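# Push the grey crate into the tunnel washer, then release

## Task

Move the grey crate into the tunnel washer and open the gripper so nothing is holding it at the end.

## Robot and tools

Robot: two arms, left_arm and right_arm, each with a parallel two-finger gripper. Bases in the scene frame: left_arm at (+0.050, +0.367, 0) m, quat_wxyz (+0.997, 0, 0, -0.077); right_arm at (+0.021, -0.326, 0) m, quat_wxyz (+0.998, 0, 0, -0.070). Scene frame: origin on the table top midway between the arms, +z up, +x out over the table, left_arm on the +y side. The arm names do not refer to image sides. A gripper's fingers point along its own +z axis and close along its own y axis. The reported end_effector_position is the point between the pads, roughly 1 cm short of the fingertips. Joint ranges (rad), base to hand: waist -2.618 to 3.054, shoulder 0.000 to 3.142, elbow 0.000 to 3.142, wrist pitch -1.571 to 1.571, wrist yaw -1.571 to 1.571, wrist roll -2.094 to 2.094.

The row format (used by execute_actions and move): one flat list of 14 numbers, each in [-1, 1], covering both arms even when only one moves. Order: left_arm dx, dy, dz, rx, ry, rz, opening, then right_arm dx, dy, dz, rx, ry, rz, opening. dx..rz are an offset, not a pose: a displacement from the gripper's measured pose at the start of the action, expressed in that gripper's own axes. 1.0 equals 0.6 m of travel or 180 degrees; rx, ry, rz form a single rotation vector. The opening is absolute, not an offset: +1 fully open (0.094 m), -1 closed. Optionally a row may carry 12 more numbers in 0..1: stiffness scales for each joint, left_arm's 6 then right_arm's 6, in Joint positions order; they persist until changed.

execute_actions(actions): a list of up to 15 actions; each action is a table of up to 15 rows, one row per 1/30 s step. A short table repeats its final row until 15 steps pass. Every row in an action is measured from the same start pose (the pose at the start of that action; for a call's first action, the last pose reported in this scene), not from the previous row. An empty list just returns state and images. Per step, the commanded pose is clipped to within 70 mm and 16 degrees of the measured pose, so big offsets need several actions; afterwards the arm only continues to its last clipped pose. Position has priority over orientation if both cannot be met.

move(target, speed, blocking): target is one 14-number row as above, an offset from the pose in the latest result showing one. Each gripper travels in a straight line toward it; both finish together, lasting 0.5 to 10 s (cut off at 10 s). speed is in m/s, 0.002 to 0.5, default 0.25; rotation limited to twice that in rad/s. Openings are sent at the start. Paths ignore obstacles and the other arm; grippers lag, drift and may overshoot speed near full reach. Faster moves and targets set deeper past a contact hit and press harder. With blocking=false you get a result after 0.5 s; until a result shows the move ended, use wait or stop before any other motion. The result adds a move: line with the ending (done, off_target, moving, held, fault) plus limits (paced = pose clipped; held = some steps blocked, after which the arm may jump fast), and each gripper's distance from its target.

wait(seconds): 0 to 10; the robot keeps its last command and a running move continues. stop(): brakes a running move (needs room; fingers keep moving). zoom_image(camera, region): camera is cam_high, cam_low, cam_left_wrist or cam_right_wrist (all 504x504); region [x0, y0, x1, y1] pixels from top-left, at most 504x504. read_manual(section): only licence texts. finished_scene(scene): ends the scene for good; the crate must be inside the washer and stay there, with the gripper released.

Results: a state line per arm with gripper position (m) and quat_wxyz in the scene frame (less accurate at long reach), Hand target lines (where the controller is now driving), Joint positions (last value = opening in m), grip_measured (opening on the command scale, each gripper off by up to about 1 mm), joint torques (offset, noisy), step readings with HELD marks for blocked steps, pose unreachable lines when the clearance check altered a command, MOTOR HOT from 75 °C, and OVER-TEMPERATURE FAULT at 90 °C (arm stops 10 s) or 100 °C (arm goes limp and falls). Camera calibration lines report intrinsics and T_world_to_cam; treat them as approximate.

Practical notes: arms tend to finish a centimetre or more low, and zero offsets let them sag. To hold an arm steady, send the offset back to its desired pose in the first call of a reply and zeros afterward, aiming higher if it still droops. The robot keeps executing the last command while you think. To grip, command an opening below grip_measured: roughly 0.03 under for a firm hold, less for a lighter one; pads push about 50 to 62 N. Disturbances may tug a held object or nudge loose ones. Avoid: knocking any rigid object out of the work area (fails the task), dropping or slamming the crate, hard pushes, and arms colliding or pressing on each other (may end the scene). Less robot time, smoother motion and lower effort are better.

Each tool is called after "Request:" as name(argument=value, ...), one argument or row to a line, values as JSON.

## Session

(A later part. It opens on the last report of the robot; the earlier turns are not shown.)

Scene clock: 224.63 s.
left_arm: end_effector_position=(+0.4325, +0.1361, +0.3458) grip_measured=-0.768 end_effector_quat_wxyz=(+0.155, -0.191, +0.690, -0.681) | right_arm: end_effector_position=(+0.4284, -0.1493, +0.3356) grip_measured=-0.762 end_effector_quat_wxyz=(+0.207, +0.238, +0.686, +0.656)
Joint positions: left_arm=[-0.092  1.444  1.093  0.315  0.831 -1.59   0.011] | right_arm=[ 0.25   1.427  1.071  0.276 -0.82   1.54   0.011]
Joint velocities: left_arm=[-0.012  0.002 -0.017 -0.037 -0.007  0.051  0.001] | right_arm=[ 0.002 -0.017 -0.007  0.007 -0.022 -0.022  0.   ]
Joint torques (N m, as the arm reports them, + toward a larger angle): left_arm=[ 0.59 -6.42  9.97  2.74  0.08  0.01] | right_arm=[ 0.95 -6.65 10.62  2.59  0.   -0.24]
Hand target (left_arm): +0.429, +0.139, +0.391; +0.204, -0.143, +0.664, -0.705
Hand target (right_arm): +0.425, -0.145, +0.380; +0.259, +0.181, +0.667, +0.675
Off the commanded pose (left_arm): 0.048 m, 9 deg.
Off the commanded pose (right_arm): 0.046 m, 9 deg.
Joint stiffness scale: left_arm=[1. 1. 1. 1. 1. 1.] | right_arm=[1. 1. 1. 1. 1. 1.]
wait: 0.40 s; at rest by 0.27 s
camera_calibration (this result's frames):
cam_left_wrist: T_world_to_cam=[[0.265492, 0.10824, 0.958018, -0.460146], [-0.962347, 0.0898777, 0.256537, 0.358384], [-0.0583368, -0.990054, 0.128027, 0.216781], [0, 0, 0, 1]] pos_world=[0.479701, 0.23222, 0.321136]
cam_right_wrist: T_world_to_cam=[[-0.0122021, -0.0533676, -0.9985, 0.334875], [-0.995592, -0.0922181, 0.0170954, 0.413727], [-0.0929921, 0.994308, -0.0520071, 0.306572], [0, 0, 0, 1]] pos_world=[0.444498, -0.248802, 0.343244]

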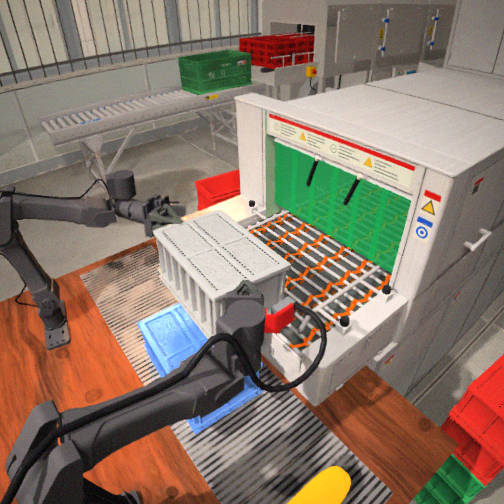

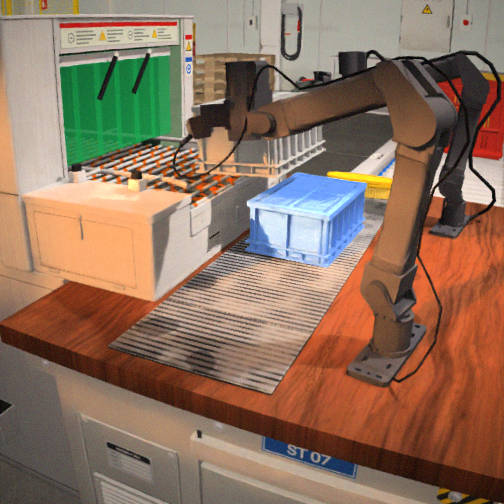

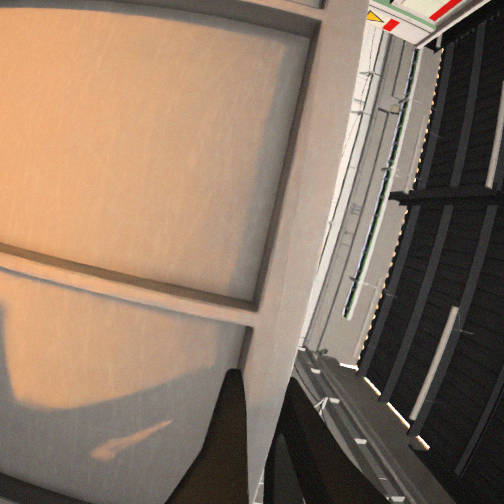

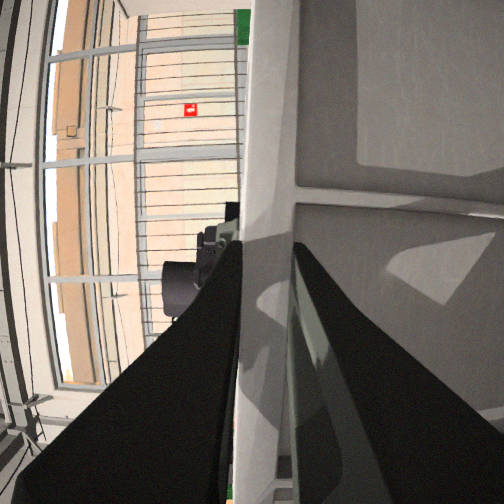

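Request:
execute_actions(
  actions=[
    [[0.0023,-0.0788,0.0027,0.033,0,0.038,-0.83,-0.0001,0.0772,0.0017,-0.033,0,-0.042,-0.83],[-0.0035,-0.0795,0.0059,0.034,0,0.039,-0.83,-0.0057,0.0779,0.0058,-0.034,0,-0.042,-0.83],[-0.0093,-0.0801,0.0092,0.034,0,0.040,-0.83,-0.0113,0.0787,0.01,-0.035,0,-0.043,-0.83],[-0.0151,-0.0808,0.0124,0.035,0,0.041,-0.83,-0.0169,0.0794,0.0141,-0.036,0,-0.044,-0.83],[-0.0209,-0.0815,0.0157,0.035,0,0.042,-0.83,-0.0226,0.0801,0.0183,-0.037,0,-0.044,-0.83],[-0.0266,-0.0822,0.0189,0.036,0,0.043,-0.83,-0.0282,0.0808,0.0224,-0.038,0,-0.045,-0.83],[-0.0324,-0.0829,0.0222,0.036,0,0.044,-0.83,-0.0338,0.0815,0.0266,-0.039,0,-0.045,-0.83],[-0.0382,-0.0835,0.0254,0.037,0,0.045,-0.83,-0.0394,0.0823,0.0307,-0.040,0,-0.046,-0.83],[-0.044,-0.0842,0.0287,0.037,0,0.046,-0.83,-0.045,0.083,0.0349,-0.041,0,-0.047,-0.83],[-0.0498,-0.0849,0.0319,0.038,0,0.047,-0.83,-0.0506,0.0837,0.039,-0.042,0,-0.047,-0.83],[-0.0556,-0.0856,0.0352,0.038,0,0.048,-0.83,-0.0562,0.0844,0.0432,-0.043,0,-0.048,-0.83],[-0.0614,-0.0863,0.0384,0.039,0,0.049,-0.83,-0.0618,0.0851,0.0473,-0.044,0,-0.048,-0.83],[-0.0672,-0.0869,0.0417,0.039,0,0.050,-0.83,-0.0674,0.0859,0.0515,-0.045,0,-0.049,-0.83],[-0.073,-0.0876,0.0449,0.040,0,0.051,-0.83,-0.073,0.0866,0.0556,-0.046,0,-0.050,-0.83],[-0.0788,-0.0883,0.0481,0.040,0,0.051,-0.83,-0.0786,0.0873,0.0598,-0.047,0,-0.050,-0.83]],
    [[-0.0174,-0.0807,0.0132,0.034,0,0.040,-0.83,-0.0155,0.0807,0.015,-0.034,0,-0.043,-0.83],[-0.0232,-0.081,0.0163,0.034,0,0.040,-0.83,-0.0209,0.081,0.0189,-0.034,0,-0.043,-0.83],[-0.0291,-0.0814,0.0195,0.034,0,0.040,-0.83,-0.0262,0.0814,0.0229,-0.034,0,-0.043,-0.83],[-0.0349,-0.0817,0.0226,0.034,0,0.040,-0.83,-0.0315,0.0817,0.0269,-0.034,0,-0.043,-0.83],[-0.0408,-0.0821,0.0258,0.034,0,0.040,-0.83,-0.0369,0.0821,0.0309,-0.034,0,-0.043,-0.83],[-0.0467,-0.0825,0.029,0.034,0,0.040,-0.83,-0.0422,0.0825,0.0348,-0.034,0,-0.043,-0.83],[-0.0525,-0.0828,0.0321,0.034,0,0.040,-0.83,-0.0475,0.0828,0.0388,-0.034,0,-0.043,-0.83],[-0.0584,-0.0832,0.0353,0.034,0,0.040,-0.83,-0.0528,0.0832,0.0428,-0.034,0,-0.043,-0.83],[-0.0642,-0.0835,0.0384,0.034,0,0.040,-0.83,-0.0582,0.0835,0.0467,-0.034,0,-0.043,-0.83],[-0.0701,-0.0839,0.0416,0.034,0,0.040,-0.83,-0.0635,0.0839,0.0507,-0.034,0,-0.043,-0.83],[-0.076,-0.0843,0.0448,0.034,0,0.040,-0.83,-0.0688,0.0843,0.0547,-0.034,0,-0.043,-0.83],[-0.0818,-0.0846,0.0479,0.034,0,0.040,-0.83,-0.0742,0.0846,0.0586,-0.034,0,-0.043,-0.83],[-0.0877,-0.085,0.0511,0.034,0,0.040,-0.83,-0.0795,0.085,0.0626,-0.034,0,-0.043,-0.83],[-0.0935,-0.0853,0.0542,0.034,0,0.040,-0.83,-0.0848,0.0853,0.0666,-0.034,0,-0.043,-0.83],[-0.0994,-0.0857,0.0574,0.034,0,0.040,-0.83,-0.0901,0.0857,0.0706,-0.034,0,-0.043,-0.83]],
    [[-0.0174,-0.0807,0.0132,0.034,0,0.041,-0.83,-0.0155,0.0807,0.015,-0.034,0,-0.044,-0.83],[-0.0232,-0.081,0.0163,0.034,0,0.041,-0.83,-0.0209,0.081,0.0189,-0.034,0,-0.044,-0.83],[-0.0291,-0.0812,0.0195,0.034,0,0.041,-0.83,-0.0262,0.0812,0.0229,-0.034,0,-0.044,-0.83],[-0.0349,-0.0814,0.0226,0.034,0,0.041,-0.83,-0.0315,0.0814,0.0269,-0.034,0,-0.044,-0.83],[-0.0408,-0.0816,0.0258,0.034,0,0.041,-0.83,-0.0369,0.0816,0.0309,-0.034,0,-0.044,-0.83],[-0.0467,-0.0818,0.029,0.034,0,0.041,-0.83,-0.0422,0.0818,0.0348,-0.034,0,-0.044,-0.83],[-0.0525,-0.082,0.0321,0.034,0,0.041,-0.83,-0.0475,0.082,0.0388,-0.034,0,-0.044,-0.83],[-0.0584,-0.082,0.0353,0.034,0,0.041,-0.83,-0.0528,0.082,0.0428,-0.034,0,-0.044,-0.83],[-0.0642,-0.082,0.0384,0.034,0,0.041,-0.83,-0.0582,0.082,0.0467,-0.034,0,-0.044,-0.83],[-0.0701,-0.082,0.0416,0.034,0,0.041,-0.83,-0.0635,0.082,0.0507,-0.034,0,-0.044,-0.83],[-0.076,-0.082,0.0448,0.034,0,0.041,-0.83,-0.0688,0.082,0.0547,-0.034,0,-0.044,-0.83],[-0.0818,-0.082,0.0479,0.034,0,0.041,-0.83,-0.0742,0.082,0.0586,-0.034,0,-0.044,-0.83],[-0.0877,-0.082,0.0511,0.034,0,0.041,-0.83,-0.0795,0.082,0.0626,-0.034,0,-0.044,-0.83],[-0.0935,-0.082,0.0542,0.034,0,0.041,-0.83,-0.0848,0.082,0.0666,-0.034,0,-0.044,-0.83],[-0.0994,-0.082,0.0574,0.034,0,0.041,-0.83,-0.0901,0.082,0.0706,-0.034,0,-0.044,-0.83]],
  ],
)

Request:
wait(
  seconds=0.4,
)

Scene clock: 323.07 s.
left_arm: end_effector_position=(+0.6055, +0.1296, +0.3665) grip_measured=-0.769 end_effector_quat_wxyz=(+0.206, -0.146, +0.667, -0.701) | right_arm: end_effector_position=(+0.6019, -0.1528, +0.3584) grip_measured=-0.762 end_effector_quat_wxyz=(+0.261, +0.195, +0.662, +0.675)
Joint positions: left_arm=[-0.019  2.109  1.875  0.343  0.894 -1.586  0.011] | right_arm=[ 0.207  2.089  1.837  0.323 -0.848  1.542  0.011]
Joint velocities: left_arm=[ 0.032  0.53   0.803 -0.183 -0.007 -0.081  0.   ] | right_arm=[-0.027  0.535  0.823 -0.198  0.022 -0.066 -0.001]
Joint torques (N m, as the arm reports them, + toward a larger angle): left_arm=[  0.12 -11.94   9.41   2.26  -0.13  -0.05] | right_arm=[  0.25 -12.7   10.12   2.2    0.1   -0.14]
Hand target (left_arm): +0.605, +0.132, +0.405; +0.238, -0.116, +0.648, -0.714
Hand target (right_arm): +0.602, -0.152, +0.397; +0.297, +0.158, +0.647, +0.684
Off the commanded pose (left_arm): 0.042 m, 6 deg.
Off the commanded pose (right_arm): 0.040 m, 6 deg.
Joint stiffness scale: left_arm=[1. 1. 1. 1. 1. 1.] | right_arm=[1. 1. 1. 1. 1. 1.]
Step readings (end_effector_position; steps 1 to 15: 1st action; 16 to 30: 2nd action; 31 to 45: 3rd action):
0: left_arm (+0.4325, +0.1361, +0.3458) | right_arm (+0.4284, -0.1493, +0.3356)
1: left_arm (+0.4325, +0.1361, +0.3458) | right_arm (+0.4284, -0.1493, +0.3356)
2: left_arm (+0.4328, +0.1359, +0.3460) | right_arm (+0.4287, -0.1493, +0.3358)
4: left_arm (+0.4361, +0.1353, +0.3481) | right_arm (+0.4323, -0.1497, +0.3380)
8: left_arm (+0.4513, +0.1342, +0.3524) | right_arm (+0.4479, -0.1507, +0.3421)
15: left_arm (+0.4826, +0.1337, +0.3479) | right_arm (+0.4796, -0.1507, +0.3368)
16: left_arm (+0.4869, +0.1334, +0.3472) | right_arm (+0.4838, -0.1506, +0.3360)
17: left_arm (+0.4913, +0.1333, +0.3467) | right_arm (+0.4878, -0.1508, +0.3353)
19: left_arm (+0.4996, +0.1327, +0.3465) | right_arm (+0.4957, -0.1514, +0.3358)
23: left_arm (+0.5153, +0.1320, +0.3500) | right_arm (+0.5114, -0.1518, +0.3404)
30: left_arm (+0.5443, +0.1318, +0.3567) | right_arm (+0.5407, -0.1514, +0.3470)
31: left_arm (+0.5485, +0.1317, +0.3571) | right_arm (+0.5447, -0.1515, +0.3476)
32: left_arm (+0.5526, +0.1314, +0.3575) | right_arm (+0.5486, -0.1518, +0.3479)
34: left_arm (+0.5603, +0.1307, +0.3579) | right_arm (+0.5563, -0.1522, +0.3488)
38: left_arm (+0.5768, +0.1299, +0.3607) | right_arm (+0.5728, -0.1530, +0.3522)
45: end_effector_position above
camera_calibration (this result's frames):
cam_left_wrist: T_world_to_cam=[[0.1235, 0.135363, 0.983069, -0.451957], [-0.989989, 0.0850269, 0.112661, 0.590244], [-0.0683372, -0.987141, 0.144509, 0.217515], [0, 0, 0, 1]] pos_world=[0.655016, 0.225709, 0.346374]
cam_right_wrist: T_world_to_cam=[[0.13505, -0.0398138, -0.990039, 0.269946], [-0.988368, -0.0759374, -0.131768, 0.637275], [-0.0699348, 0.996317, -0.0496061, 0.31287], [0, 0, 0, 1]] pos_world=[0.615286, -0.252577, 0.36675]

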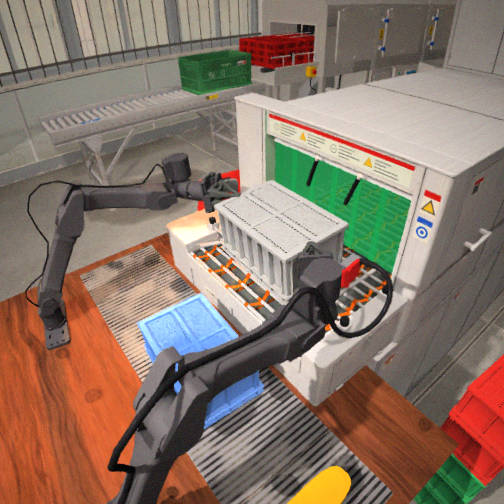

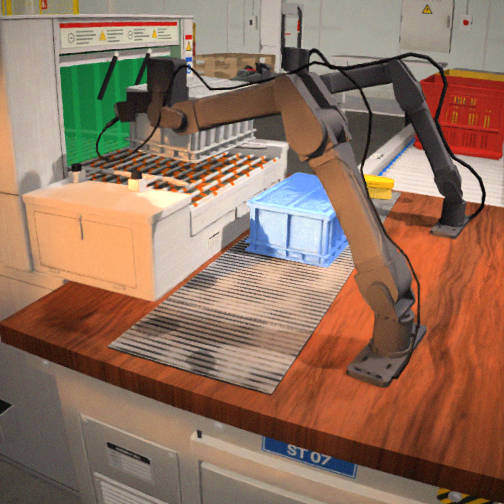

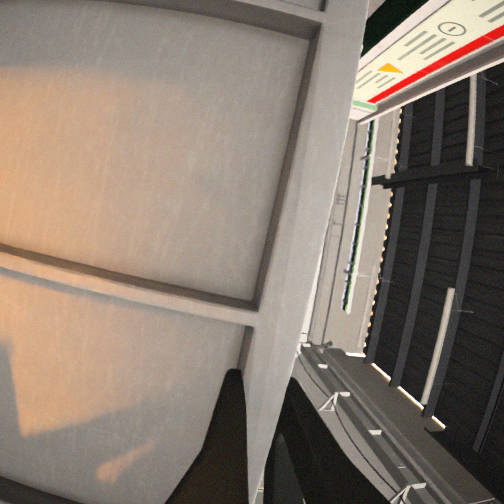

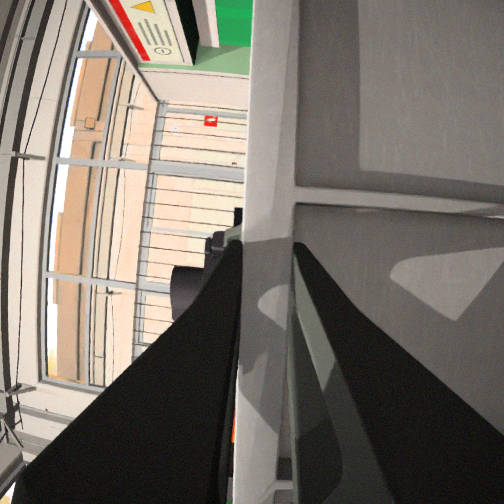

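Scene clock: 323.47 s.
left_arm: end_effector_position=(+0.6144, +0.1295, +0.3581) grip_measured=-0.768 end_effector_quat_wxyz=(+0.197, -0.154, +0.670, -0.699) | right_arm: end_effector_position=(+0.6107, -0.1526, +0.3499) grip_measured=-0.762 end_effector_quat_wxyz=(+0.253, +0.203, +0.666, +0.672)
Joint positions: left_arm=[-0.016  2.147  1.917  0.316  0.898 -1.59   0.011] | right_arm=[ 0.206  2.127  1.879  0.294 -0.85   1.542  0.011]
Joint velocities: left_arm=[-0.002 -0.012  0.002 -0.11  -0.051 -0.007 -0.001] | right_arm=[-0.002 -0.002 -0.012 -0.007  0.007 -0.051 -0.   ]
Joint torques (N m, as the arm reports them, + toward a larger angle): left_arm=[  0.06 -12.58   9.97   2.24  -0.07  -0.06] | right_arm=[  0.23 -13.3   10.69   2.22   0.03  -0.15]
Hand target (left_arm): +0.605, +0.132, +0.405; +0.238, -0.116, +0.648, -0.714
Hand target (right_arm): +0.602, -0.152, +0.397; +0.297, +0.158, +0.647, +0.684
Off the commanded pose (left_arm): 0.049 m, 7 deg.
Off the commanded pose (right_arm): 0.048 m, 8 deg.
Joint stiffness scale: left_arm=[1. 1. 1. 1. 1. 1.] | right_arm=[1. 1. 1. 1. 1. 1.]
wait: 0.40 s; no rest
camera_calibration (this result's frames):
cam_left_wrist: T_world_to_cam=[[0.14796, 0.132696, 0.980051, -0.458444], [-0.986783, 0.0860282, 0.137328, 0.58904], [-0.066089, -0.987416, 0.143671, 0.218106], [0, 0, 0, 1]] pos_world=[0.6635, 0.225521, 0.337071]
cam_right_wrist: T_world_to_cam=[[0.111233, -0.041661, -0.992921, 0.275579], [-0.991192, -0.076909, -0.107812, 0.638006], [-0.071873, 0.996167, -0.0498488, 0.314182], [0, 0, 0, 1]] pos_world=[0.624314, -0.252429, 0.358074]

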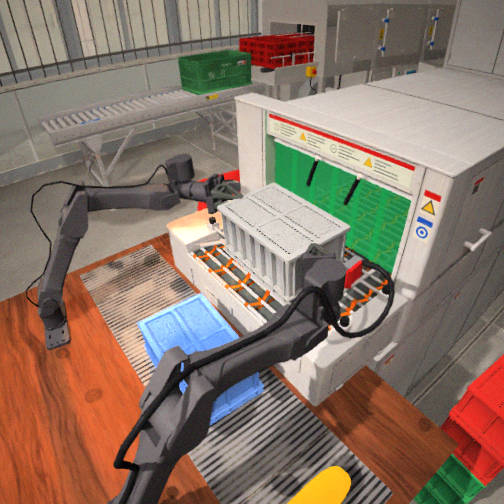

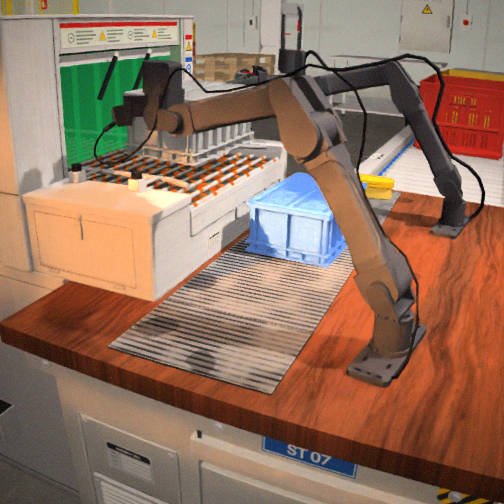

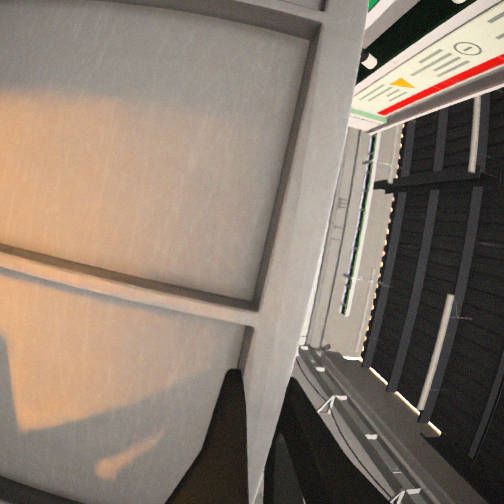

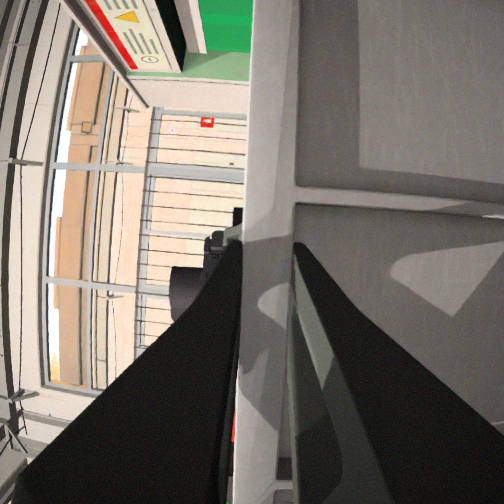

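Request:
execute_actions(
  actions=[
    [[-0.004,-0.076,0.002,0.026,0,0.030,-0.83,-0.003,0.076,0.008,-0.028,0,-0.033,-0.83],[-0.004,-0.073,0.002,0.025,0,0.029,-0.83,-0.003,0.073,0.008,-0.027,0,-0.032,-0.83],[-0.004,-0.07,0.002,0.024,0,0.028,-0.83,-0.003,0.069,0.009,-0.027,0,-0.031,-0.83],[-0.004,-0.066,0.002,0.024,0,0.026,-0.83,-0.003,0.065,0.009,-0.026,0,-0.029,-0.83],[-0.004,-0.063,0.002,0.023,0,0.025,-0.83,-0.003,0.061,0.01,-0.025,0,-0.028,-0.83],[-0.004,-0.059,0.002,0.022,0,0.024,-0.83,-0.003,0.058,0.01,-0.024,0,-0.027,-0.83],[-0.004,-0.056,0.002,0.022,0,0.023,-0.83,-0.003,0.054,0.01,-0.023,0,-0.026,-0.83],[-0.004,-0.052,0.002,0.021,0,0.021,-0.83,-0.003,0.05,0.011,-0.022,0,-0.025,-0.83],[-0.003,-0.049,0.002,0.020,0,0.020,-0.83,-0.002,0.046,0.011,-0.021,0,-0.023,-0.83],[-0.003,-0.045,0.001,0.020,0,0.019,-0.83,-0.002,0.042,0.011,-0.021,0,-0.022,-0.83],[-0.003,-0.042,0.001,0.019,0,0.018,-0.83,-0.002,0.038,0.011,-0.020,0,-0.021,-0.83],[-0.003,-0.038,0.001,0.018,0,0.016,-0.83,-0.002,0.035,0.011,-0.019,0,-0.020,-0.83],[-0.003,-0.035,0.001,0.018,0,0.015,-0.83,-0.002,0.031,0.011,-0.018,0,-0.019,-0.83],[-0.003,-0.031,0.001,0.017,0,0.014,-0.83,-0.002,0.027,0.011,-0.017,0,-0.018,-0.83],[-0.003,-0.028,0.001,0.017,0,0.013,-0.83,-0.002,0.023,0.011,-0.017,0,-0.017,-0.83]],
  ],
)

Request:
wait(
  seconds=0.4,
)

Scene clock: 348.27 s.
left_arm: end_effector_position=(+0.6222, +0.1297, +0.3445) grip_measured=-0.768 end_effector_quat_wxyz=(+0.186, -0.165, +0.673, -0.697) | right_arm: end_effector_position=(+0.6193, -0.1523, +0.3369) grip_measured=-0.762 end_effector_quat_wxyz=(+0.245, +0.211, +0.668, +0.671)
Joint positions: left_arm=[-0.013  2.181  1.931  0.316  0.901 -1.602  0.011] | right_arm=[ 0.205  2.165  1.902  0.292 -0.85   1.548  0.011]
Joint velocities: left_arm=[-0.007 -0.017 -0.129  0.051 -0.007 -0.037 -0.001] | right_arm=[ 0.007  0.022 -0.002 -0.066  0.037  0.051 -0.001]
Joint torques (N m, as the arm reports them, + toward a larger angle): left_arm=[ -0.11 -12.74   7.12   2.5   -0.01  -0.1 ] | right_arm=[  0.64 -13.24   6.96   2.46   0.1   -0.09]
Hand target (left_arm): +0.614, +0.130, +0.375; +0.214, -0.135, +0.655, -0.712
Hand target (right_arm): +0.614, -0.148, +0.364; +0.275, +0.179, +0.654, +0.682
Off the commanded pose (left_arm): 0.031 m, 5 deg.
Off the commanded pose (right_arm): 0.028 m, 6 deg.
Joint stiffness scale: left_arm=[1. 1. 1. 1. 1. 1.] | right_arm=[1. 1. 1. 1. 1. 1.]
Step readings (end_effector_position):
0: left_arm (+0.6144, +0.1295, +0.3581) | right_arm (+0.6107, -0.1526, +0.3497)
1: left_arm (+0.6148, +0.1295, +0.3583) | right_arm (+0.6111, -0.1526, +0.3499)
2: left_arm (+0.6157, +0.1294, +0.3588) | right_arm (+0.6123, -0.1527, +0.3506)
4: left_arm (+0.6175, +0.1296, +0.3585) | right_arm (+0.6140, -0.1526, +0.3503)
8: left_arm (+0.6198, +0.1296, +0.3532) | right_arm (+0.6166, -0.1524, +0.3441)
15: end_effector_position above
camera_calibration (this result's frames):
cam_left_wrist: T_world_to_cam=[[0.177933, 0.134796, 0.974767, -0.463347], [-0.982075, 0.0869297, 0.167246, 0.585207], [-0.0621922, -0.987053, 0.147847, 0.216861], [0, 0, 0, 1]] pos_world=[0.670649, 0.225639, 0.321719]
cam_right_wrist: T_world_to_cam=[[0.088721, -0.0388707, -0.995298, 0.276962], [-0.99337, -0.0767999, -0.0855498, 0.639103], [-0.0731134, 0.996289, -0.0454267, 0.313078], [0, 0, 0, 1]] pos_world=[0.633183, -0.252068, 0.344557]

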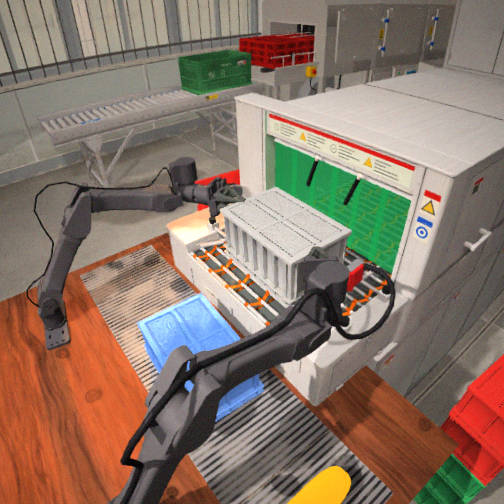

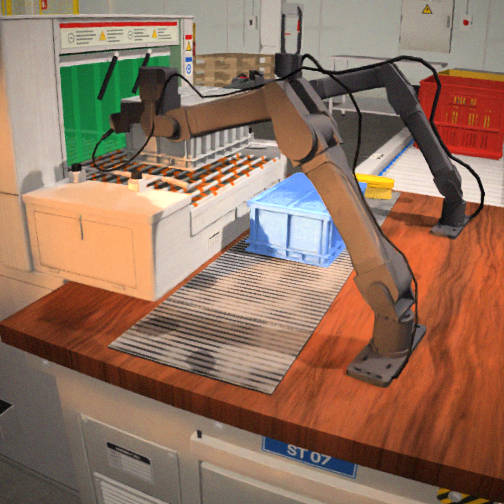

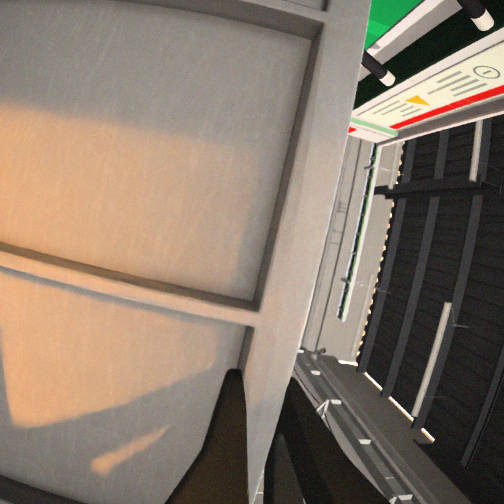

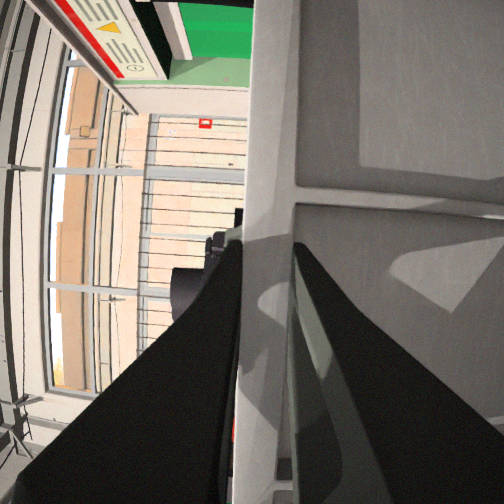

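Scene clock: 348.67 s.
left_arm: end_effector_position=(+0.6222, +0.1297, +0.3411) grip_measured=-0.768 end_effector_quat_wxyz=(+0.183, -0.168, +0.673, -0.696) | right_arm: end_effector_position=(+0.6202, -0.1521, +0.3342) grip_measured=-0.762 end_effector_quat_wxyz=(+0.242, +0.213, +0.668, +0.670)
Joint positions: left_arm=[-0.013  2.181  1.921  0.32   0.901 -1.605  0.011] | right_arm=[ 0.205  2.17   1.902  0.292 -0.851  1.551  0.011]
Joint velocities: left_arm=[-0.012 -0.002  0.007 -0.022 -0.022 -0.022 -0.001] | right_arm=[-0.007  0.007  0.002  0.037  0.022 -0.007  0.001]
Joint torques (N m, as the arm reports them, + toward a larger angle): left_arm=[ -0.12 -12.73   7.27   2.54   0.    -0.12] | right_arm=[  0.62 -13.6    6.97   2.45   0.12  -0.06]
Hand target (left_arm): +0.614, +0.130, +0.375; +0.214, -0.135, +0.655, -0.712
Hand target (right_arm): +0.614, -0.148, +0.364; +0.275, +0.179, +0.654, +0.682
Off the commanded pose (left_arm): 0.035 m, 6 deg.
Off the commanded pose (right_arm): 0.030 m, 6 deg.
Joint stiffness scale: left_arm=[1. 1. 1. 1. 1. 1.] | right_arm=[1. 1. 1. 1. 1. 1.]
wait: 0.40 s; at rest by 0.30 s
camera_calibration (this result's frames):
cam_left_wrist: T_world_to_cam=[[0.186048, 0.135276, 0.973184, -0.464571], [-0.98064, 0.0871354, 0.175362, 0.582124], [-0.0610764, -0.986969, 0.148869, 0.216313], [0, 0, 0, 1]] pos_world=[0.670499, 0.225616, 0.317828]
cam_right_wrist: T_world_to_cam=[[0.082097, -0.0374994, -0.995919, 0.27873], [-0.993857, -0.0774971, -0.079009, 0.63777], [-0.074218, 0.996287, -0.0436313, 0.312958], [0, 0, 0, 1]] pos_world=[0.634197, -0.251919, 0.341637]

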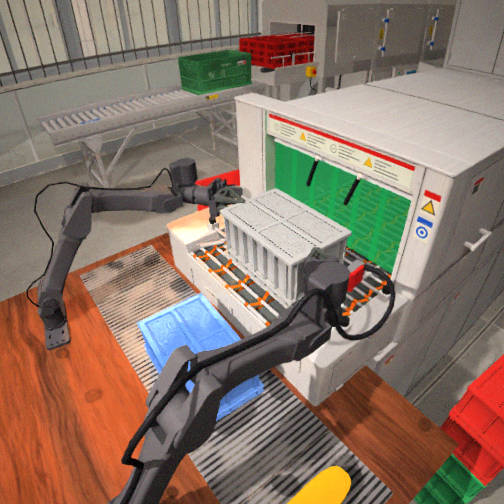

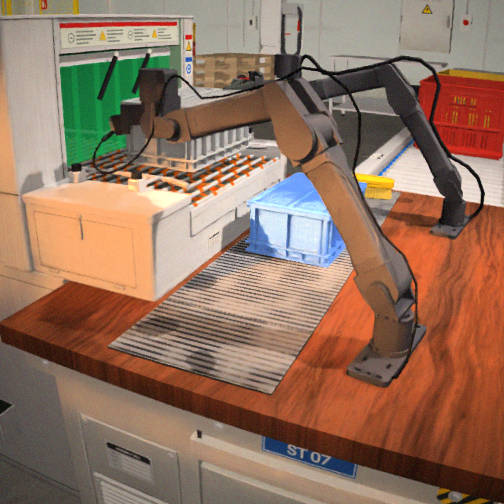

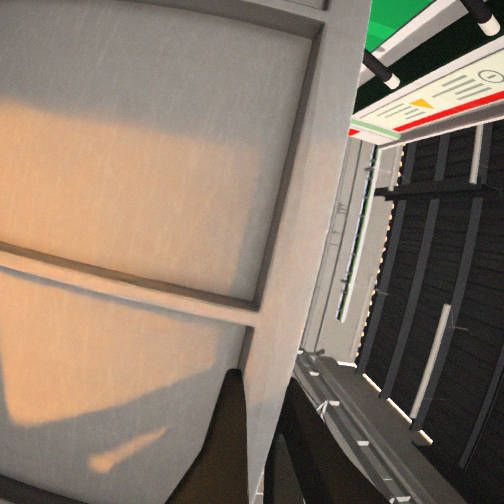

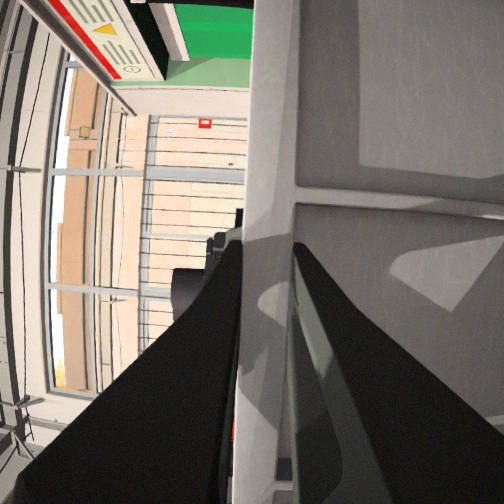

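Request:
execute_actions(
  actions=[
    [[0.011,-0.054,-0.005,0.022,0,0.024,-0.83,0.011,0.047,0,-0.021,0,-0.026,-0.83],[0.011,-0.051,-0.005,0.022,0,0.023,-0.83,0.011,0.043,0,-0.021,0,-0.025,-0.83],[0.011,-0.047,-0.005,0.021,0,0.023,-0.83,0.011,0.039,0,-0.020,0,-0.025,-0.83],[0.011,-0.044,-0.005,0.021,0,0.022,-0.83,0.011,0.035,0,-0.020,0,-0.024,-0.83],[0.011,-0.04,-0.005,0.021,0,0.022,-0.83,0.011,0.031,0,-0.019,0,-0.023,-0.83],[0.011,-0.037,-0.005,0.020,0,0.021,-0.83,0.011,0.028,0,-0.019,0,-0.023,-0.83],[0.011,-0.034,-0.005,0.020,0,0.020,-0.83,0.011,0.024,0,-0.018,0,-0.022,-0.83],[0.011,-0.03,-0.005,0.020,0,0.020,-0.83,0.011,0.02,0,-0.018,0,-0.021,-0.83],[0.011,-0.027,-0.006,0.020,0,0.019,-0.83,0.012,0.016,-0.001,-0.018,0,-0.021,-0.83],[0.011,-0.023,-0.006,0.019,0,0.019,-0.83,0.012,0.012,-0.001,-0.017,0,-0.020,-0.83],[0.011,-0.02,-0.006,0.019,0,0.018,-0.83,0.012,0.009,-0.001,-0.017,0,-0.020,-0.83],[0.011,-0.017,-0.006,0.019,0,0.018,-0.83,0.012,0.005,-0.001,-0.016,0,-0.019,-0.83],[0.011,-0.013,-0.006,0.018,0,0.017,-0.83,0.012,0.001,-0.001,-0.016,0,-0.018,-0.83],[0.011,-0.01,-0.006,0.018,0,0.017,-0.83,0.012,-0.003,-0.001,-0.015,0,-0.018,-0.83],[0.011,-0.007,-0.006,0.018,0,0.016,-0.83,0.012,-0.007,-0.001,-0.015,0,-0.017,-0.83]],
  ],
)

Request:
wait(
  seconds=0.4,
)

Scene clock: 362.43 s.
left_arm: end_effector_position=(+0.6208, +0.1299, +0.3063) grip_measured=-0.768 end_effector_quat_wxyz=(+0.164, -0.188, +0.680, -0.690) | right_arm: end_effector_position=(+0.6181, -0.1520, +0.2983) grip_measured=-0.762 end_effector_quat_wxyz=(+0.219, +0.234, +0.678, +0.662)
Joint positions: left_arm=[-0.013  2.181  1.821  0.367  0.901 -1.613  0.011] | right_arm=[ 0.205  2.17   1.809  0.319 -0.853  1.551  0.011]
Joint velocities: left_arm=[-0.007 -0.007 -0.193  0.154  0.007 -0.037  0.   ] | right_arm=[-0.002 -0.007 -0.208  0.081 -0.022  0.007  0.   ]
Joint torques (N m, as the arm reports them, + toward a larger angle): left_arm=[ -0.16 -13.07   7.51   2.62   0.03  -0.05] | right_arm=[  0.67 -13.69   6.97   2.65   0.06  -0.09]
Hand target (left_arm): +0.613, +0.130, +0.345; +0.204, -0.146, +0.659, -0.709
Hand target (right_arm): +0.613, -0.148, +0.329; +0.263, +0.190, +0.661, +0.677
Off the commanded pose (left_arm): 0.039 m, 8 deg.
Off the commanded pose (right_arm): 0.032 m, 8 deg.
Joint stiffness scale: left_arm=[1. 1. 1. 1. 1. 1.] | right_arm=[1. 1. 1. 1. 1. 1.]
Step readings (end_effector_position):
0: left_arm (+0.6222, +0.1297, +0.3411) | right_arm (+0.6202, -0.1521, +0.3342)
1: left_arm (+0.6222, +0.1297, +0.3404) | right_arm (+0.6202, -0.1521, +0.3342)
2: left_arm (+0.6221, +0.1297, +0.3397) | right_arm (+0.6202, -0.1521, +0.3334)
4: left_arm (+0.6221, +0.1297, +0.3366) | right_arm (+0.6201, -0.1520, +0.3305)
8: left_arm (+0.6219, +0.1297, +0.3251) | right_arm (+0.6197, -0.1520, +0.3182)
15: end_effector_position above
camera_calibration (this result's frames):
cam_left_wrist: T_world_to_cam=[[0.243083, 0.130508, 0.961186, -0.461621], [-0.968583, 0.0863004, 0.233236, 0.561702], [-0.0525115, -0.987684, 0.147386, 0.216868], [0, 0, 0, 1]] pos_world=[0.667656, 0.225967, 0.280731]
cam_right_wrist: T_world_to_cam=[[0.015699, -0.0417221, -0.999006, 0.28444], [-0.996751, -0.0795941, -0.0123394, 0.614403], [-0.0790002, 0.995954, -0.042836, 0.313815], [0, 0, 0, 1]] pos_world=[0.632733, -0.251775, 0.305181]

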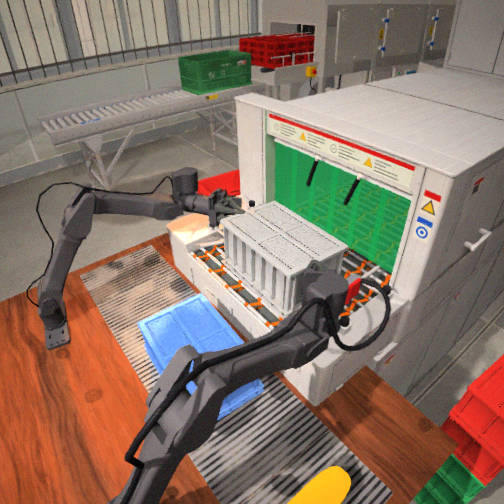

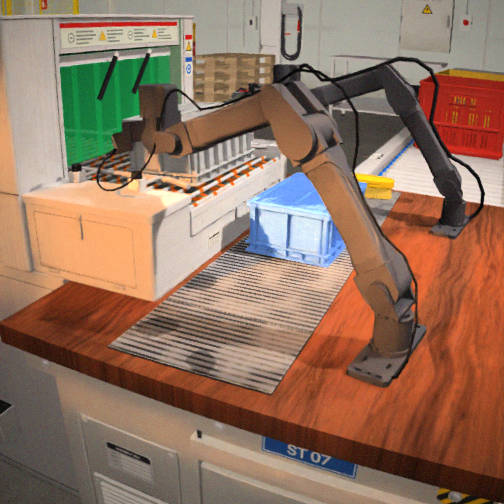

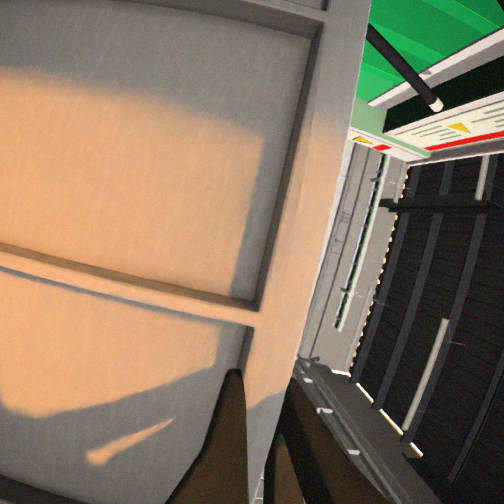

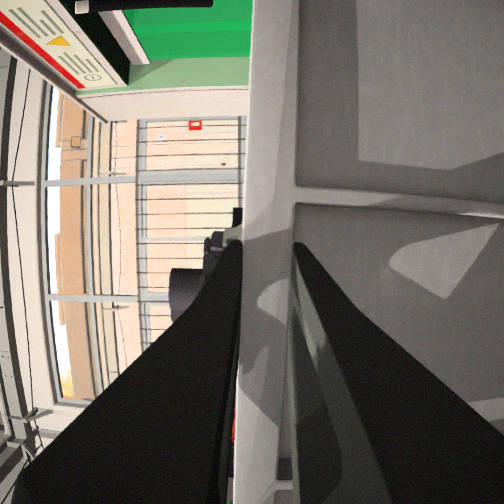

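Scene clock: 362.83 s.
left_arm: end_effector_position=(+0.6205, +0.1299, +0.3067) grip_measured=-0.768 end_effector_quat_wxyz=(+0.168, -0.184, +0.678, -0.691) | right_arm: end_effector_position=(+0.6178, -0.1520, +0.2981) grip_measured=-0.762 end_effector_quat_wxyz=(+0.224, +0.229, +0.676, +0.664)
Joint positions: left_arm=[-0.013  2.181  1.814  0.387  0.901 -1.614  0.011] | right_arm=[ 0.205  2.17   1.798  0.343 -0.853  1.551  0.011]
Joint velocities: left_arm=[-0.017 -0.012  0.022 -0.022  0.022 -0.081  0.   ] | right_arm=[-0.007  0.002 -0.007  0.007 -0.007 -0.007 -0.001]
Joint torques (N m, as the arm reports them, + toward a larger angle): left_arm=[ -0.2  -13.05   7.21   2.64   0.01  -0.08] | right_arm=[  0.64 -13.61   6.81   2.63   0.08  -0.07]
Hand target (left_arm): +0.613, +0.130, +0.345; +0.204, -0.146, +0.659, -0.709
Hand target (right_arm): +0.613, -0.148, +0.330; +0.263, +0.190, +0.661, +0.677
Off the commanded pose (left_arm): 0.039 m, 7 deg.
Off the commanded pose (right_arm): 0.032 m, 7 deg.
Joint stiffness scale: left_arm=[1. 1. 1. 1. 1. 1.] | right_arm=[1. 1. 1. 1. 1. 1.]
wait: 0.40 s; at rest by 0.30 s
camera_calibration (this result's frames):
cam_left_wrist: T_world_to_cam=[[0.232143, 0.132813, 0.963572, -0.456189], [-0.97117, 0.0868522, 0.222002, 0.566344], [-0.0542035, -0.987328, 0.149146, 0.217302], [0, 0, 0, 1]] pos_world=[0.667696, 0.225948, 0.281432]
cam_right_wrist: T_world_to_cam=[[0.0293255, -0.0410635, -0.998726, 0.275876], [-0.996459, -0.0799705, -0.0259708, 0.617929], [-0.0788022, 0.995951, -0.0432633, 0.313764], [0, 0, 0, 1]] pos_world=[0.632376, -0.251749, 0.305147]

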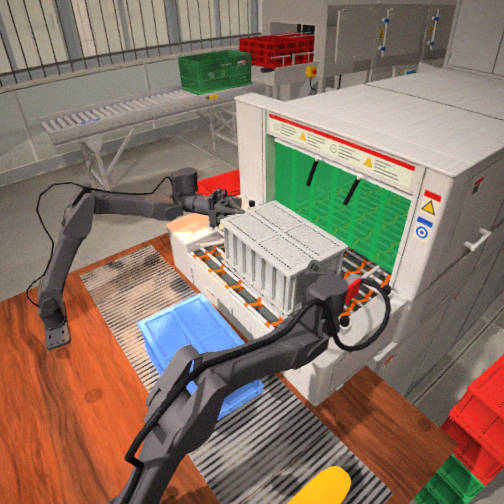

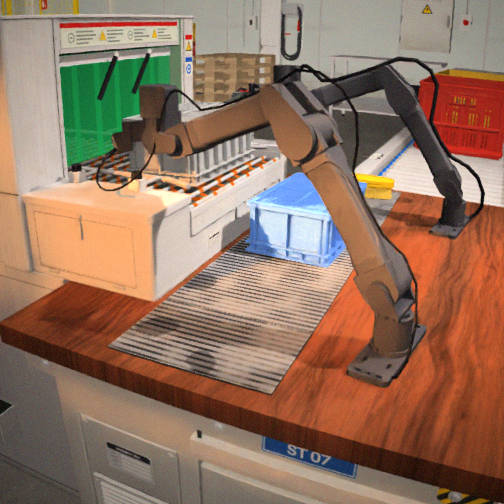

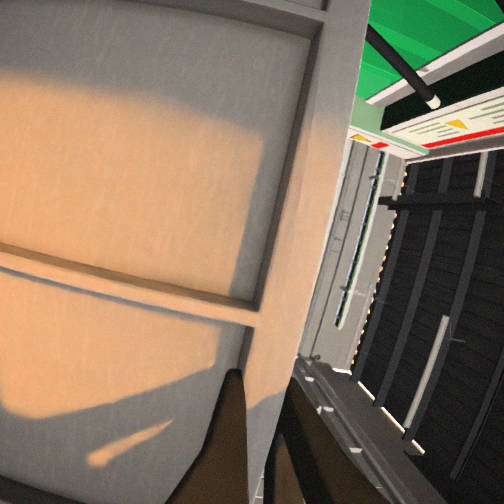

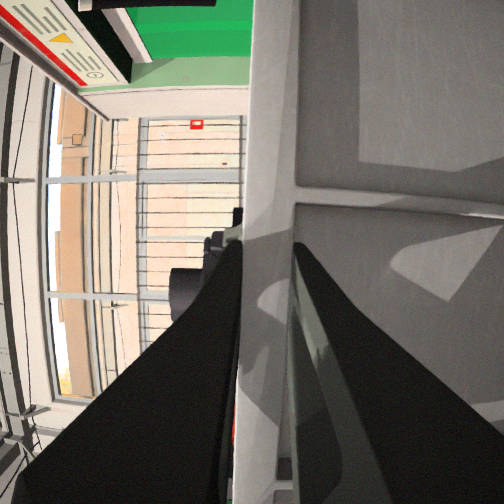

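Request:
execute_actions(
  actions=[
    [[0.011,-0.062,-0.006,0.025,0,0.028,-0.83,0.011,0.051,0,-0.025,0,-0.030,-0.83],[0.011,-0.06,-0.006,0.025,0,0.028,-0.83,0.011,0.049,0,-0.025,0,-0.030,-0.83],[0.011,-0.058,-0.006,0.025,0,0.028,-0.83,0.011,0.047,0,-0.025,0,-0.030,-0.83],[0.011,-0.056,-0.006,0.025,0,0.028,-0.83,0.011,0.045,0,-0.025,0,-0.030,-0.83],[0.011,-0.055,-0.006,0.025,0,0.028,-0.83,0.011,0.043,0,-0.025,0,-0.030,-0.83],[0.011,-0.053,-0.006,0.025,0,0.028,-0.83,0.011,0.041,0,-0.025,0,-0.030,-0.83],[0.011,-0.051,-0.006,0.025,0,0.028,-0.83,0.011,0.039,0,-0.025,0,-0.030,-0.83],[0.011,-0.049,-0.006,0.025,0,0.028,-0.83,0.011,0.037,0,-0.025,0,-0.030,-0.83],[0.011,-0.047,-0.006,0.025,0,0.028,-0.83,0.011,0.035,0,-0.025,0,-0.030,-0.83],[0.011,-0.046,-0.006,0.025,0,0.028,-0.83,0.011,0.033,0,-0.025,0,-0.030,-0.83],[0.011,-0.044,-0.006,0.025,0,0.028,-0.83,0.011,0.031,0,-0.025,0,-0.030,-0.83],[0.011,-0.042,-0.006,0.025,0,0.028,-0.83,0.011,0.029,0,-0.025,0,-0.030,-0.83],[0.011,-0.04,-0.006,0.025,0,0.028,-0.83,0.011,0.027,0,-0.025,0,-0.030,-0.83],[0.011,-0.038,-0.006,0.025,0,0.028,-0.83,0.011,0.025,0,-0.025,0,-0.030,-0.83],[0.011,-0.037,-0.006,0.025,0,0.028,-0.83,0.011,0.023,0,-0.025,0,-0.030,-0.83]],
  ],
)

Request:
wait(
  seconds=0.3,
)

Scene clock: 375.57 s.
left_arm: end_effector_position=(+0.6187, +0.1302, +0.3006) grip_measured=-0.768 end_effector_quat_wxyz=(+0.176, -0.176, +0.674, -0.695) | right_arm: end_effector_position=(+0.6158, -0.1519, +0.2910) grip_measured=-0.762 end_effector_quat_wxyz=(+0.231, +0.221, +0.673, +0.667)
Joint positions: left_arm=[-0.013  2.181  1.77   0.457  0.901 -1.614  0.011] | right_arm=[ 0.205  2.17   1.753  0.41  -0.855  1.55   0.011]
Joint velocities: left_arm=[ 0.007  0.002 -0.076  0.081 -0.007  0.081 -0.   ] | right_arm=[-0.012 -0.012 -0.11   0.139  0.022  0.037 -0.002]
Joint torques (N m, as the arm reports them, + toward a larger angle): left_arm=[ -0.17 -12.7    6.73   2.27  -0.01  -0.1 ] | right_arm=[  0.63 -12.93   6.21   2.33   0.08  -0.1 ]
Hand target (left_arm): +0.612, +0.131, +0.329; +0.204, -0.147, +0.659, -0.709
Hand target (right_arm): +0.612, -0.148, +0.312; +0.263, +0.189, +0.661, +0.677
Off the commanded pose (left_arm): 0.029 m, 5 deg.
Off the commanded pose (right_arm): 0.022 m, 6 deg.
Joint stiffness scale: left_arm=[1. 1. 1. 1. 1. 1.] | right_arm=[1. 1. 1. 1. 1. 1.]
Step readings (end_effector_position):
0: left_arm (+0.6205, +0.1299, +0.3068) | right_arm (+0.6178, -0.1520, +0.2983)
1: left_arm (+0.6205, +0.1300, +0.3063) | right_arm (+0.6177, -0.1520, +0.2983)
2: left_arm (+0.6204, +0.1300, +0.3058) | right_arm (+0.6177, -0.1520, +0.2985)
4: left_arm (+0.6201, +0.1300, +0.3039) | right_arm (+0.6174, -0.1519, +0.2972)
8: left_arm (+0.6196, +0.1301, +0.3029) | right_arm (+0.6168, -0.1519, +0.2933)
15: end_effector_position above
camera_calibration (this result's frames):
cam_left_wrist: T_world_to_cam=[[0.207026, 0.137277, 0.968656, -0.436499], [-0.976607, 0.0878266, 0.196278, 0.576925], [-0.0581293, -0.986631, 0.152248, 0.219817], [0, 0, 0, 1]] pos_world=[0.666574, 0.226131, 0.276113]
cam_right_wrist: T_world_to_cam=[[0.0523514, -0.0402072, -0.997819, 0.25447], [-0.995443, -0.0818541, -0.0489284, 0.621578], [-0.0797083, 0.995833, -0.0443092, 0.314048], [0, 0, 0, 1]] pos_world=[0.630456, -0.251629, 0.298243]

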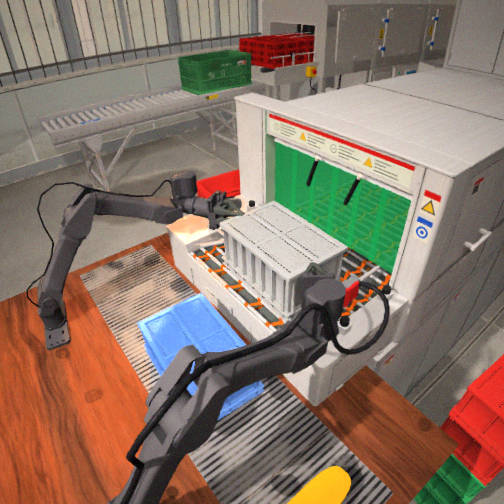

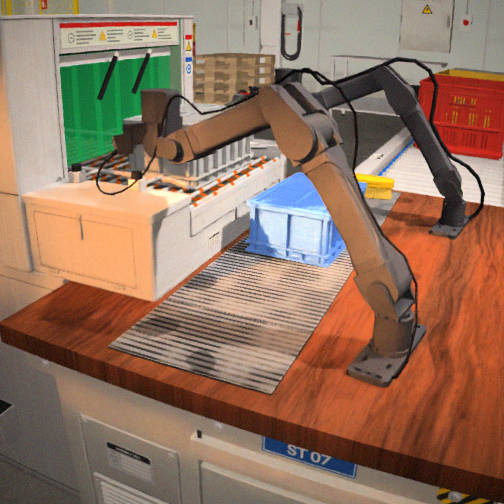

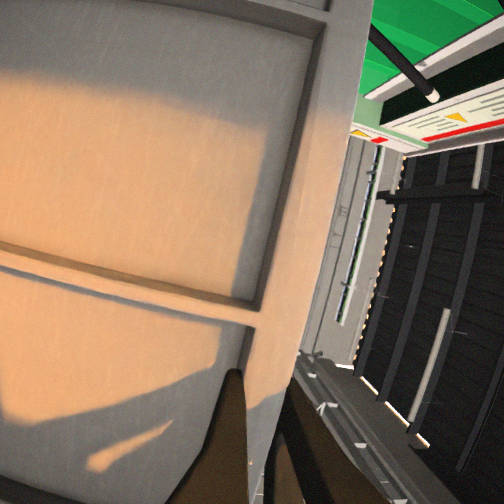

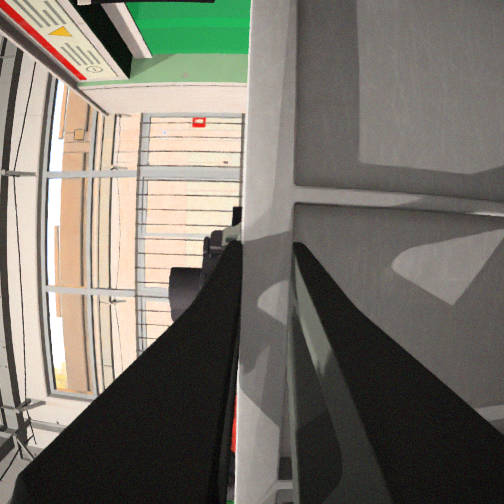

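Scene clock: 375.87 s.
left_arm: end_effector_position=(+0.6185, +0.1303, +0.3005) grip_measured=-0.768 end_effector_quat_wxyz=(+0.178, -0.173, +0.673, -0.696) | right_arm: end_effector_position=(+0.6155, -0.1519, +0.2906) grip_measured=-0.762 end_effector_quat_wxyz=(+0.233, +0.219, +0.672, +0.668)
Joint positions: left_arm=[-0.013  2.181  1.764  0.47   0.901 -1.614  0.011] | right_arm=[ 0.205  2.17   1.746  0.424 -0.856  1.55   0.011]
Joint velocities: left_arm=[ 0.002  0.002 -0.012  0.037 -0.007 -0.037 -0.001] | right_arm=[ 0.002 -0.022 -0.002 -0.022 -0.022 -0.037  0.   ]
Joint torques (N m, as the arm reports them, + toward a larger angle): left_arm=[ -0.19 -12.69   6.76   2.38  -0.02  -0.1 ] | right_arm=[  0.64 -12.89   6.33   2.45   0.08  -0.11]
Hand target (left_arm): +0.612, +0.131, +0.329; +0.204, -0.147, +0.659, -0.709
Hand target (right_arm): +0.612, -0.148, +0.312; +0.263, +0.189, +0.661, +0.677
Off the commanded pose (left_arm): 0.029 m, 5 deg.
Off the commanded pose (right_arm): 0.022 m, 5 deg.
Joint stiffness scale: left_arm=[1. 1. 1. 1. 1. 1.] | right_arm=[1. 1. 1. 1. 1. 1.]
wait: 0.30 s; at rest by 0.17 s
camera_calibration (this result's frames):
cam_left_wrist: T_world_to_cam=[[0.200463, 0.138383, 0.969879, -0.432816], [-0.977913, 0.0880468, 0.189561, 0.579453], [-0.0591626, -0.986457, 0.152977, 0.220259], [0, 0, 0, 1]] pos_world=[0.66645, 0.226152, 0.276242]
cam_right_wrist: T_world_to_cam=[[0.0592025, -0.0397391, -0.997455, 0.249914], [-0.995053, -0.0822103, -0.0557846, 0.622923], [-0.0797842, 0.995822, -0.0444096, 0.314059], [0, 0, 0, 1]] pos_world=[0.630103, -0.251605, 0.297975]

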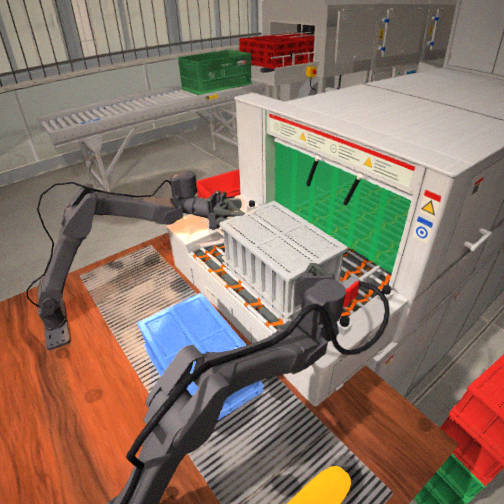

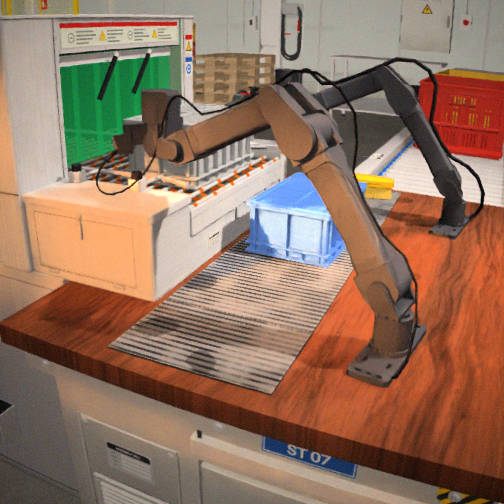

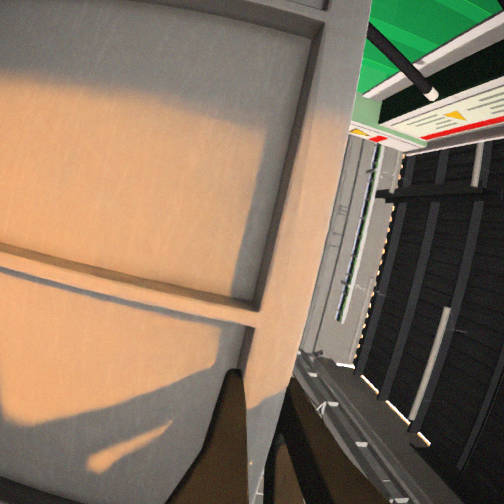

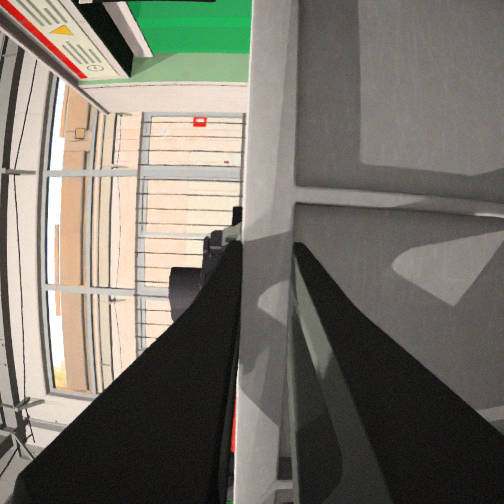

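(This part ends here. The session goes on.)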